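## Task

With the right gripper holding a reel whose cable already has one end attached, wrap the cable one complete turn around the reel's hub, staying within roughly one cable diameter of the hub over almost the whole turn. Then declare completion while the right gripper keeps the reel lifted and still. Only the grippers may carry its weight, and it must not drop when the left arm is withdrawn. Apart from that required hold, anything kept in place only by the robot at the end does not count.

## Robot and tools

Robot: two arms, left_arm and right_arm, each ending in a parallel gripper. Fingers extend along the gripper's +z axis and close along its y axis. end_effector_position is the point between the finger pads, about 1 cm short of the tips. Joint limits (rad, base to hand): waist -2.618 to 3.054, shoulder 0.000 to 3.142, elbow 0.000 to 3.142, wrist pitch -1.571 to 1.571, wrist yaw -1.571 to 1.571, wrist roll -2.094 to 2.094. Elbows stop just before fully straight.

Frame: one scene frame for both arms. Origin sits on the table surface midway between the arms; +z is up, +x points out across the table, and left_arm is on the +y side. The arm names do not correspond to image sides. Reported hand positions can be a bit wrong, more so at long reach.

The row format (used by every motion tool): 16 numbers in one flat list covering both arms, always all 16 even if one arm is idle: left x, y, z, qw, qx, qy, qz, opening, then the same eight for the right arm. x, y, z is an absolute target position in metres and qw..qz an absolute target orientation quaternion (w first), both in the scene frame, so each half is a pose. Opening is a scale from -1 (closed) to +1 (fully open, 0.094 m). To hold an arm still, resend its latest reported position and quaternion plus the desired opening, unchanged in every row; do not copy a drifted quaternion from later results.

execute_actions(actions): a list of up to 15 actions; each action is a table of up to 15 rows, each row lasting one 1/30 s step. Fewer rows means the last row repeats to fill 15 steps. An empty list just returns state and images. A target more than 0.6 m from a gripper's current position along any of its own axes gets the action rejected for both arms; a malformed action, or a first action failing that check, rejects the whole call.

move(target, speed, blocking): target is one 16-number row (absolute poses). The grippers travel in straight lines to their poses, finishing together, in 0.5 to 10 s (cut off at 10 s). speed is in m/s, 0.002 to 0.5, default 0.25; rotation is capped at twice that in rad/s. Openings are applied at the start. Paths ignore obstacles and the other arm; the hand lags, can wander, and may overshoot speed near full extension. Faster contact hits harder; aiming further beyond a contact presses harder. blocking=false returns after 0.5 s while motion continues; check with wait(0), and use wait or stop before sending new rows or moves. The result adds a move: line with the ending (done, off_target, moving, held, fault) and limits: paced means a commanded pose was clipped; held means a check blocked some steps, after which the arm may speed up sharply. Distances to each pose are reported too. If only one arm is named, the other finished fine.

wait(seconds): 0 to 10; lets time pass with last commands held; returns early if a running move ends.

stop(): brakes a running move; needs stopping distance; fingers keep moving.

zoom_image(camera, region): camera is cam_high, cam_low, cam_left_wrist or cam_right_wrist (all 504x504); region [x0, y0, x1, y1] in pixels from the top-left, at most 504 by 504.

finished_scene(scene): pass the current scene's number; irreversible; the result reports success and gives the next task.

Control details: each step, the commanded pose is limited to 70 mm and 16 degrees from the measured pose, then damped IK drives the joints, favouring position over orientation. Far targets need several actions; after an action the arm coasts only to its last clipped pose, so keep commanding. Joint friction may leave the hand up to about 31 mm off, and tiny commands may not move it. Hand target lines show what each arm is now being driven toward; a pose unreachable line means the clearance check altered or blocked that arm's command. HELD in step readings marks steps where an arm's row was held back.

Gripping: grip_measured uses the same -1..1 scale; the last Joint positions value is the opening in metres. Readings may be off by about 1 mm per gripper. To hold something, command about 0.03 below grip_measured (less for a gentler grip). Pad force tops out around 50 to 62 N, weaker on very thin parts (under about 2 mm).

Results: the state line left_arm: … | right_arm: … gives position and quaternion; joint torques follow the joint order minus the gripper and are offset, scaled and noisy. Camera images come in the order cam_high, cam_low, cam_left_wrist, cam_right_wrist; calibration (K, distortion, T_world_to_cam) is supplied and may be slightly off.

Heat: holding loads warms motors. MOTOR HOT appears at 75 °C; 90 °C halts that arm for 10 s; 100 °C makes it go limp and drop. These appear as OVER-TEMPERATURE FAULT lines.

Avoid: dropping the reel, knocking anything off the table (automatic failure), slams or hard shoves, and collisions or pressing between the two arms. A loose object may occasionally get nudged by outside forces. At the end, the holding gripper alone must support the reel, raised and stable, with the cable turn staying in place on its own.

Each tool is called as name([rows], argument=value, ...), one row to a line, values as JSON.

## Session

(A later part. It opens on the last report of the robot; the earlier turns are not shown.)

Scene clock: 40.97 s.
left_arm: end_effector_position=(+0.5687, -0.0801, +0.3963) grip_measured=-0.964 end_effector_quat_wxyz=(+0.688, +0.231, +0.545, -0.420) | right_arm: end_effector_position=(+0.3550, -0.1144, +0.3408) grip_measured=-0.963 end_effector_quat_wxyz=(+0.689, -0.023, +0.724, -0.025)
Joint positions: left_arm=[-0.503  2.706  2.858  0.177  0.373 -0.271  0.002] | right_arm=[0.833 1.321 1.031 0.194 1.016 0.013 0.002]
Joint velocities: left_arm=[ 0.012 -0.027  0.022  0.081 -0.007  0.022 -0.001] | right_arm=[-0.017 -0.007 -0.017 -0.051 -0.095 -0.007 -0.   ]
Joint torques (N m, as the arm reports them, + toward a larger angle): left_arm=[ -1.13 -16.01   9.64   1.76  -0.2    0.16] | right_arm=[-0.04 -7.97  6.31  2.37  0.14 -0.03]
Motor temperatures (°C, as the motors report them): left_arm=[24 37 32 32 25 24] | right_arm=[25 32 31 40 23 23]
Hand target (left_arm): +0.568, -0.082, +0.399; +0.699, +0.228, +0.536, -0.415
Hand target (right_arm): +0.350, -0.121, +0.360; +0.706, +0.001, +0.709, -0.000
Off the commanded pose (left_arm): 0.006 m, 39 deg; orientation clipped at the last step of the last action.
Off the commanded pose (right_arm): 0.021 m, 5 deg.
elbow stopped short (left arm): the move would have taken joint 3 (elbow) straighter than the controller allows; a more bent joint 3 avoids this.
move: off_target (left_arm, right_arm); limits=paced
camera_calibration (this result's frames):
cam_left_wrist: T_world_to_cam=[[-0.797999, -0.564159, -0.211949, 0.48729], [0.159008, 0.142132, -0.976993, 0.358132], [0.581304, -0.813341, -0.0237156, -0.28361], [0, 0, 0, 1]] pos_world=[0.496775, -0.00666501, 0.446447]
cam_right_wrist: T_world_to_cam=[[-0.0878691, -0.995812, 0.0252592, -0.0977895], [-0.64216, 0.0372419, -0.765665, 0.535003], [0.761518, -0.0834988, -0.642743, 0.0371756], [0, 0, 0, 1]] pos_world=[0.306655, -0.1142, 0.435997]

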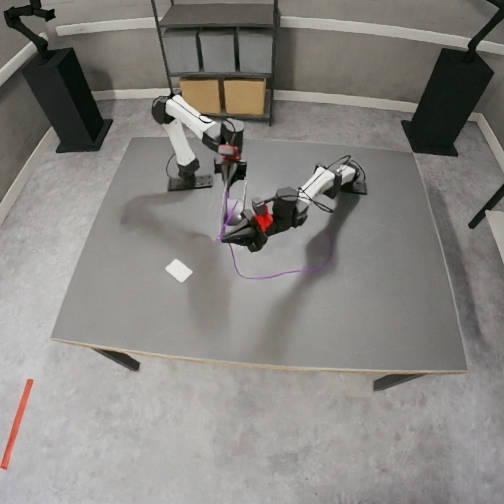

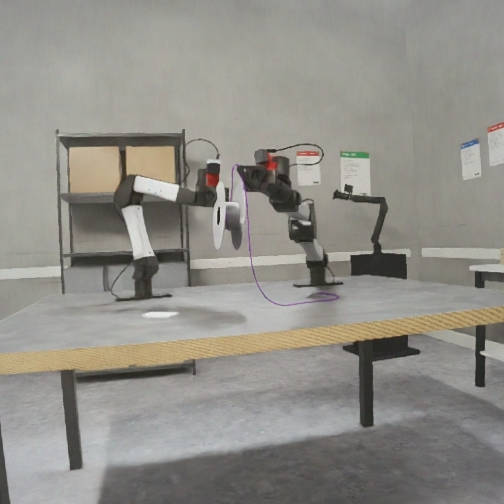

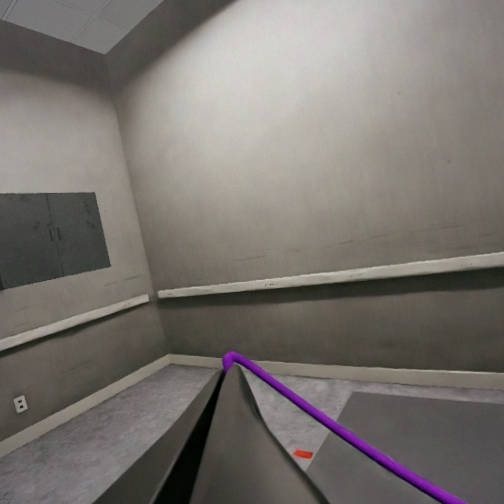

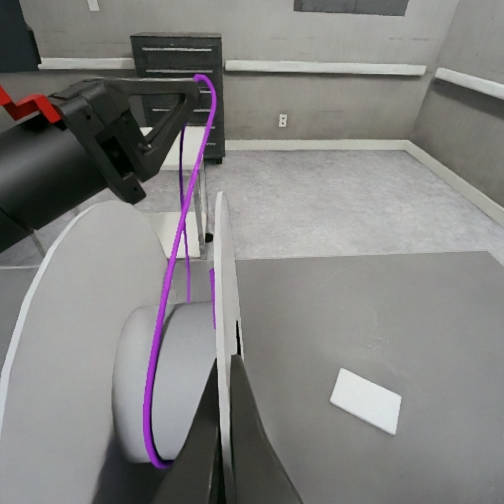

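move(target=[0.54,-0.085,0.33,0.5,0.5,0.5,-0.5,-1, 0.35,-0.12,0.49,0.707,0,0.707,0,-1], speed=0.1)

Scene clock: 46.93 s.
left_arm: end_effector_position=(+0.5334, -0.0879, +0.3395) grip_measured=-0.964 end_effector_quat_wxyz=(+0.579, +0.415, +0.510, -0.481) | right_arm: end_effector_position=(+0.3508, -0.1211, +0.4689) grip_measured=-0.963 end_effector_quat_wxyz=(+0.693, -0.019, +0.721, -0.021)
Joint positions: left_arm=[-0.44   2.748  2.858  0.1    0.872 -0.17   0.002] | right_arm=[ 0.833  1.383  1.587 -0.28   1.016  0.007  0.002]
Joint velocities: left_arm=[ 0.012  0.027 -0.007 -0.037  0.007  0.066  0.001] | right_arm=[ 0.002  0.027  0.007 -0.066  0.037 -0.037  0.   ]
Joint torques (N m, as the arm reports them, + toward a larger angle): left_arm=[  0.33 -15.62   9.61   1.42   0.01   0.16] | right_arm=[ 0.03 -4.41  9.07  2.23  0.15  0.  ]
Motor temperatures (°C, as the motors report them): left_arm=[24 40 33 33 25 24] | right_arm=[25 32 32 40 23 23]
Hand target (left_arm): +0.539, -0.084, +0.329; +0.574, +0.418, +0.517, -0.478
Hand target (right_arm): +0.349, -0.121, +0.489; +0.707, +0.000, +0.708, -0.000
Off the commanded pose (left_arm): 0.012 m, 14 deg.
Off the commanded pose (right_arm): 0.021 m, 4 deg.
elbow stopped short (left arm): the move would have taken joint 3 (elbow) straighter than the controller allows; a more bent joint 3 avoids this.
move: off_target (left_arm, right_arm)
camera_calibration (this result's frames):
cam_left_wrist: T_world_to_cam=[[-0.92724, -0.157936, -0.339534, 0.590589], [0.29384, 0.255194, -0.921159, 0.228385], [0.232131, -0.953904, -0.190218, -0.0404204], [0, 0, 0, 1]] pos_world=[0.489892, -0.00356448, 0.403215]
cam_right_wrist: T_world_to_cam=[[-0.0878045, -0.996058, 0.0126209, -0.102253], [-0.633664, 0.0460738, -0.772235, 0.631818], [0.76861, -0.0758032, -0.635211, 0.117076], [0, 0, 0, 1]] pos_world=[0.301396, -0.122086, 0.563571]

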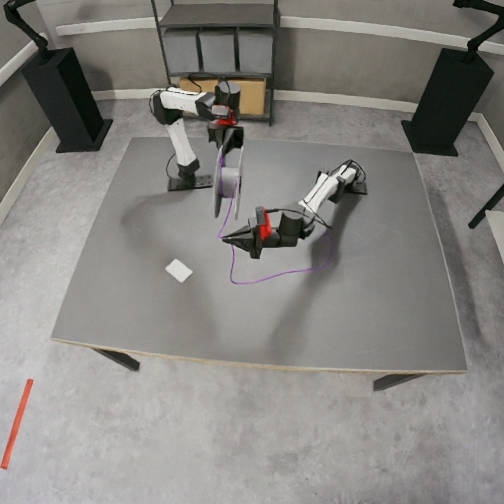

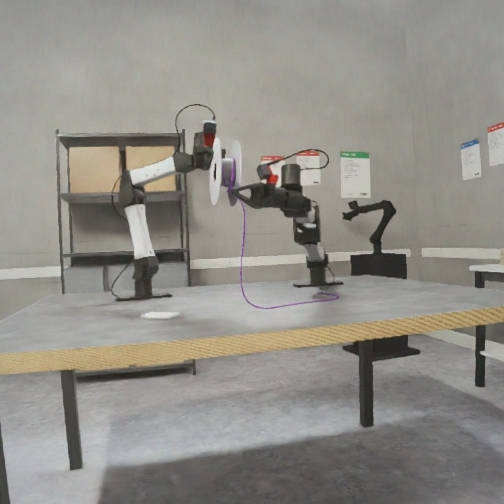

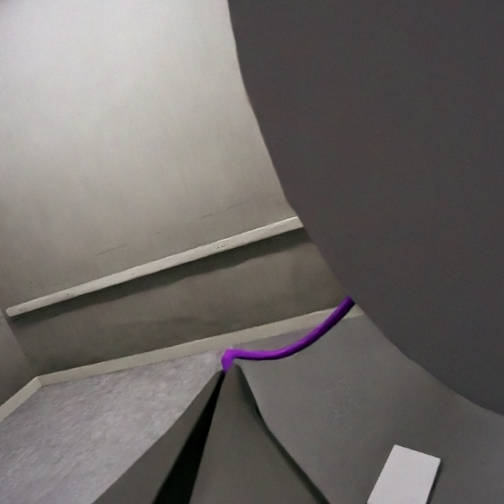

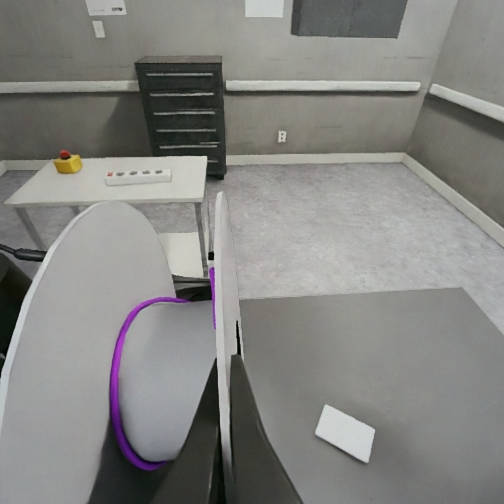

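Slightly slack; pull a little more, then release.

move(target=[0.53,-0.085,0.29,0.5,0.5,0.5,-0.5,-1, 0.35,-0.12,0.49,0.707,0,0.707,0,-1], speed=0.06)

move(target=[0.53,-0.085,0.29,0.5,0.5,0.5,-0.5,1, 0.35,-0.12,0.49,0.707,0,0.707,0,-1])

move(target=[0.40,0.15,0.32,0.5,0.5,0.5,-0.5,1, 0.35,-0.12,0.52,0.85,0,0.527,0,-1], speed=0.12)

zoom_image(camera="cam_low", region=[170, 90, 290, 210])

Scene clock: 52.67 s.
left_arm: end_effector_position=(+0.5234, -0.0884, +0.3020) grip_measured=-0.964 end_effector_quat_wxyz=(+0.537, +0.469, +0.497, -0.494) | right_arm: end_effector_position=(+0.3509, -0.1210, +0.4614) grip_measured=-0.963 end_effector_quat_wxyz=(+0.684, -0.032, +0.728, -0.034)
Joint positions: left_arm=[-0.425  2.788  2.858  0.056  1.02  -0.094  0.002] | right_arm=[ 0.833  1.385  1.587 -0.321  1.016  0.007  0.002]
Joint velocities: left_arm=[ 0.022  0.007 -0.007 -0.007 -0.051 -0.022  0.002] | right_arm=[-0.012  0.017 -0.017 -0.051 -0.11  -0.007 -0.001]
Joint torques (N m, as the arm reports them, + toward a larger angle): left_arm=[  0.4  -15.63   9.7    1.3    0.05   0.18] | right_arm=[ 0.16 -4.97  9.08  2.5   0.18  0.04]
Motor temperatures (°C, as the motors report them): left_arm=[24 42 33 33 25 24] | right_arm=[25 32 32 40 23 23]
Hand target (left_arm): +0.529, -0.084, +0.290; +0.529, +0.469, +0.507, -0.493
Hand target (right_arm): +0.348, -0.122, +0.489; +0.706, +0.000, +0.708, +0.000
Off the commanded pose (left_arm): 0.014 m, 6 deg.
Off the commanded pose (right_arm): 0.029 m, 6 deg.
elbow stopped short (left arm): the move would have taken joint 3 (elbow) straighter than the controller allows; a more bent joint 3 avoids this.
move: off_target (left_arm, right_arm)
camera_calibration (this result's frames):
cam_left_wrist: T_world_to_cam=[[-0.933814, -0.0179694, -0.357308, 0.58973], [0.338272, 0.28078, -0.898184, 0.168955], [0.116465, -0.959604, -0.256117, 0.0342792], [0, 0, 0, 1]] pos_world=[0.489553, -0.00394765, 0.371248]
cam_right_wrist: T_world_to_cam=[[-0.0870688, -0.994876, 0.0513872, -0.120028], [-0.65126, 0.017811, -0.758646, 0.622532], [0.753843, -0.0995208, -0.649474, 0.121135], [0, 0, 0, 1]] pos_world=[0.303662, -0.118446, 0.557123]

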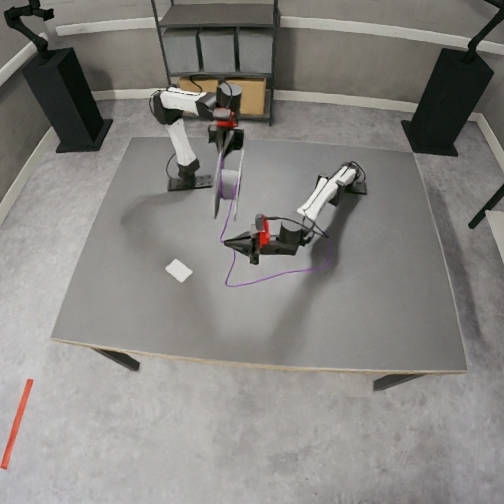

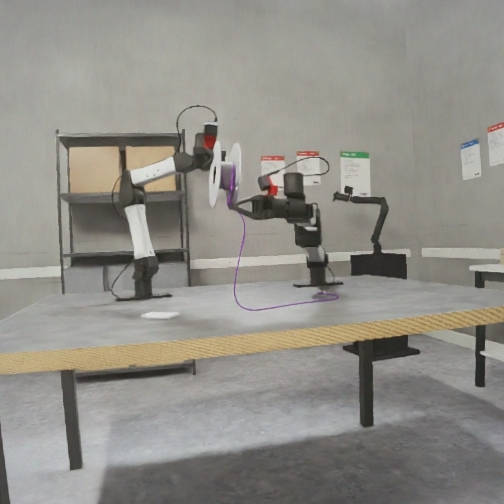

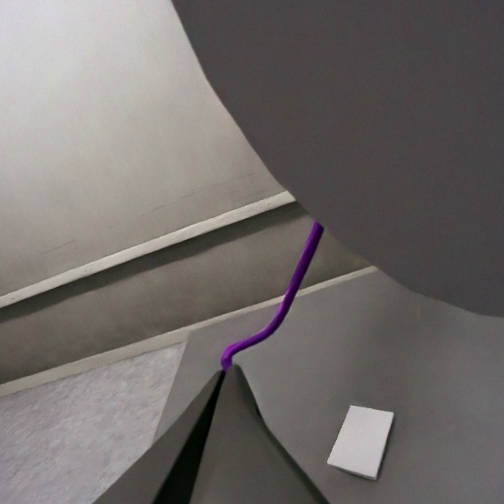

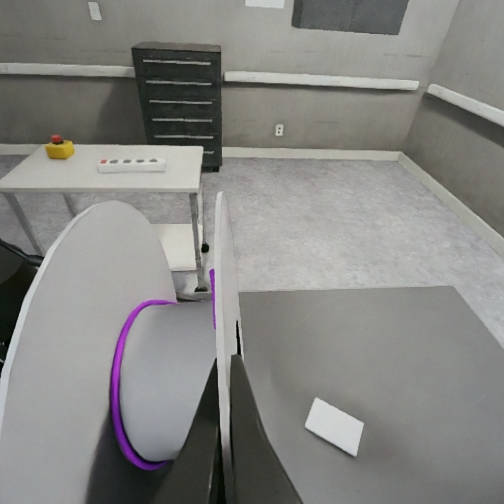

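Scene clock: 53.43 s.
left_arm: end_effector_position=(+0.5236, -0.0885, +0.2998) grip_measured=+1.000 end_effector_quat_wxyz=(+0.533, +0.470, +0.500, -0.494) | right_arm: end_effector_position=(+0.3509, -0.1209, +0.4623) grip_measured=-0.963 end_effector_quat_wxyz=(+0.685, -0.031, +0.727, -0.032)
Joint positions: left_arm=[-0.425  2.788  2.858  0.042  1.02  -0.089  0.094] | right_arm=[ 0.833  1.385  1.587 -0.315  1.016  0.007  0.002]
Joint velocities: left_arm=[-0.002 -0.017 -0.007 -0.051 -0.037  0.037  0.   ] | right_arm=[ 0.007 -0.017  0.012  0.066 -0.022 -0.037  0.001]
Joint torques (N m, as the arm reports them, + toward a larger angle): left_arm=[  0.31 -15.71   9.67   1.38   0.08   0.15] | right_arm=[ 0.16 -4.96  9.07  2.41  0.19  0.03]
Motor temperatures (°C, as the motors report them): left_arm=[24 42 34 33 25 24] | right_arm=[25 32 33 40 23 23]
Hand target (left_arm): +0.529, -0.084, +0.290; +0.529, +0.469, +0.507, -0.493
Hand target (right_arm): +0.348, -0.122, +0.489; +0.706, +0.001, +0.708, +0.000
Off the commanded pose (left_arm): 0.012 m, 5 deg.
Off the commanded pose (right_arm): 0.028 m, 6 deg.
elbow stopped short (left arm): the move would have taken joint 3 (elbow) straighter than the controller allows; a more bent joint 3 avoids this.
move: off_target (left_arm, right_arm)
camera_calibration (this result's frames):
cam_left_wrist: T_world_to_cam=[[-0.936257, -0.0155889, -0.350971, 0.588692], [0.332098, 0.286622, -0.898643, 0.170862], [0.114605, -0.957917, -0.263175, 0.0368217], [0, 0, 0, 1]] pos_world=[0.490203, -0.00452378, 0.369848]
cam_right_wrist: T_world_to_cam=[[-0.0868376, -0.995147, 0.0462709, -0.117663], [-0.648999, 0.0212721, -0.760492, 0.623749], [0.755817, -0.096069, -0.647697, 0.120613], [0, 0, 0, 1]] pos_world=[0.303433, -0.118773, 0.557922]

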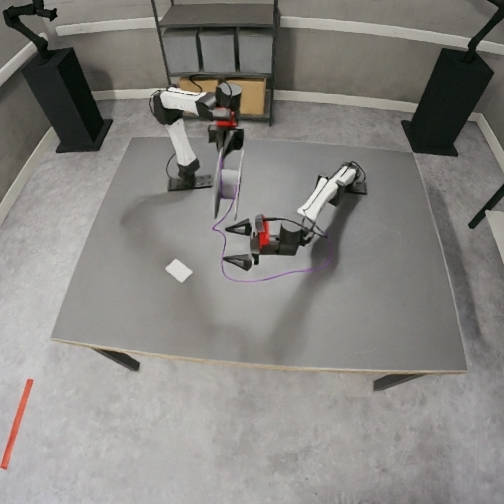

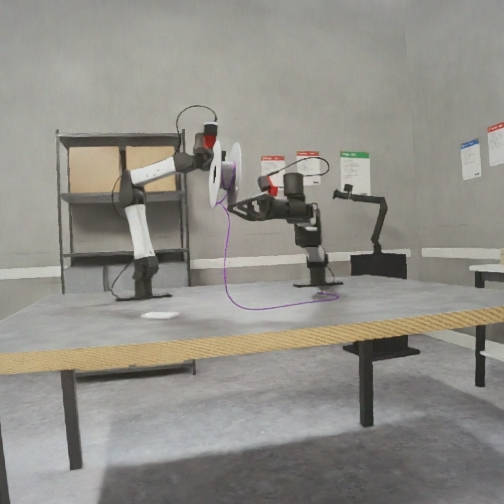

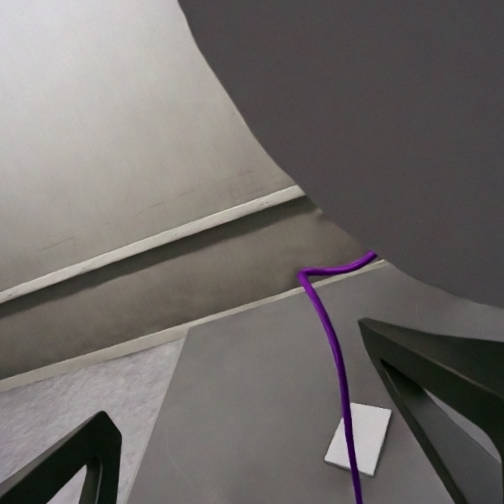

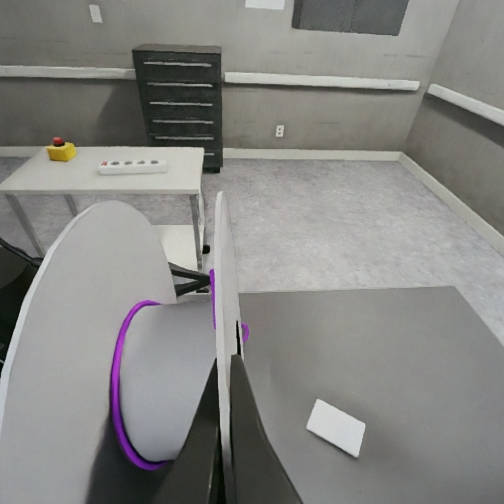

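Scene clock: 56.30 s.
left_arm: end_effector_position=(+0.4025, +0.1450, +0.3273) grip_measured=+1.000 end_effector_quat_wxyz=(+0.509, +0.504, +0.494, -0.493) | right_arm: end_effector_position=(+0.3498, -0.1173, +0.5132) grip_measured=-0.963 end_effector_quat_wxyz=(+0.836, -0.006, +0.548, -0.009)
Joint positions: left_arm=[-0.029  1.822  1.396  0.476  1.481 -0.024  0.094] | right_arm=[ 0.799  1.391  1.253  0.802  0.865 -0.56   0.002]
Joint velocities: left_arm=[-0.007 -0.017  0.007 -0.037  0.051  0.051  0.   ] | right_arm=[-0.012 -0.017 -0.007 -0.007 -0.11   0.095 -0.   ]
Joint torques (N m, as the arm reports them, + toward a larger angle): left_arm=[ -0.28 -11.5    5.66   1.18   0.15   0.17] | right_arm=[-1.3  -5.    5.84  1.86 -0.45 -0.05]
Motor temperatures (°C, as the motors report them): left_arm=[24 43 33 33 25 24] | right_arm=[25 32 33 40 23 23]
Hand target (left_arm): +0.398, +0.147, +0.319; +0.500, +0.500, +0.500, -0.500
Hand target (right_arm): +0.349, -0.121, +0.519; +0.848, +0.004, +0.530, -0.001
Off the commanded pose (left_arm): 0.009 m, 2 deg.
Off the commanded pose (right_arm): 0.007 m, 3 deg.
move: off_target (right_arm)
camera_calibration (this result's frames):
cam_left_wrist: T_world_to_cam=[[-0.928236, 0.0620875, -0.366773, 0.479359], [0.36704, 0.313202, -0.875892, 0.143512], [0.0604922, -0.947655, -0.313514, 0.318334], [0, 0, 0, 1]] pos_world=[0.373027, 0.226961, 0.401319]
cam_right_wrist: T_world_to_cam=[[-0.0671763, -0.996152, -0.0562971, -0.0709524], [-0.235031, 0.0706358, -0.969418, 0.629788], [0.969664, -0.0518903, -0.238872, -0.124712], [0, 0, 0, 1]] pos_world=[0.264182, -0.121636, 0.576743]

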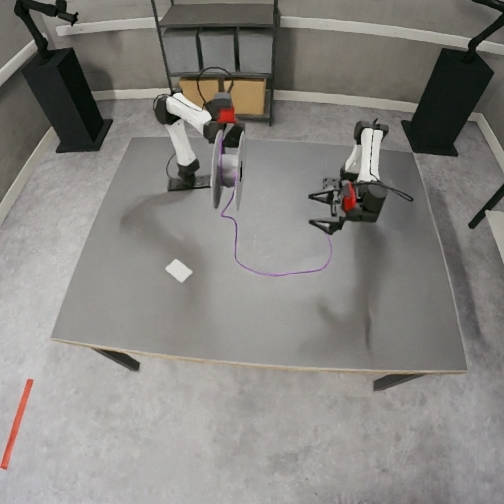

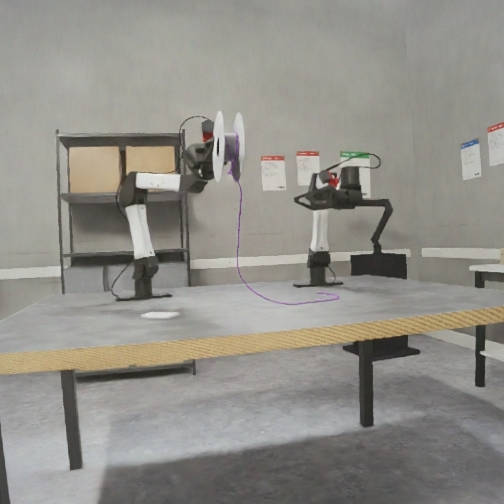

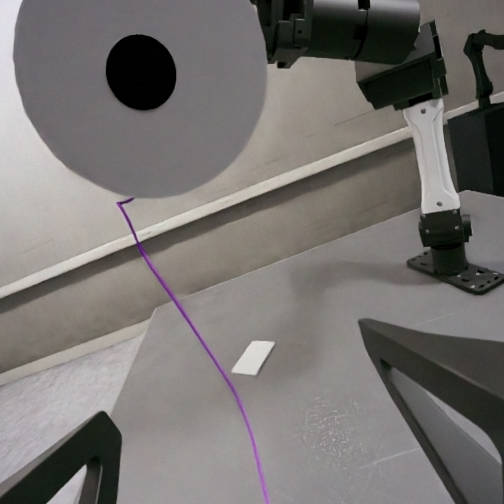

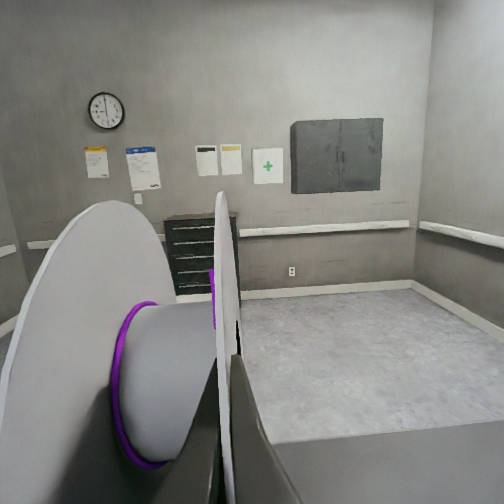

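Region (170, 90, 290, 210) of cam_low's 504x504 image, scaled by 4.200, with more detail than that image has.

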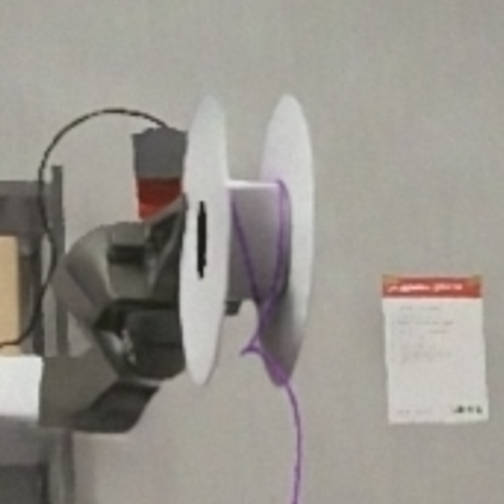

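finished_scene(scene=2)

The scene is finished: the task was done.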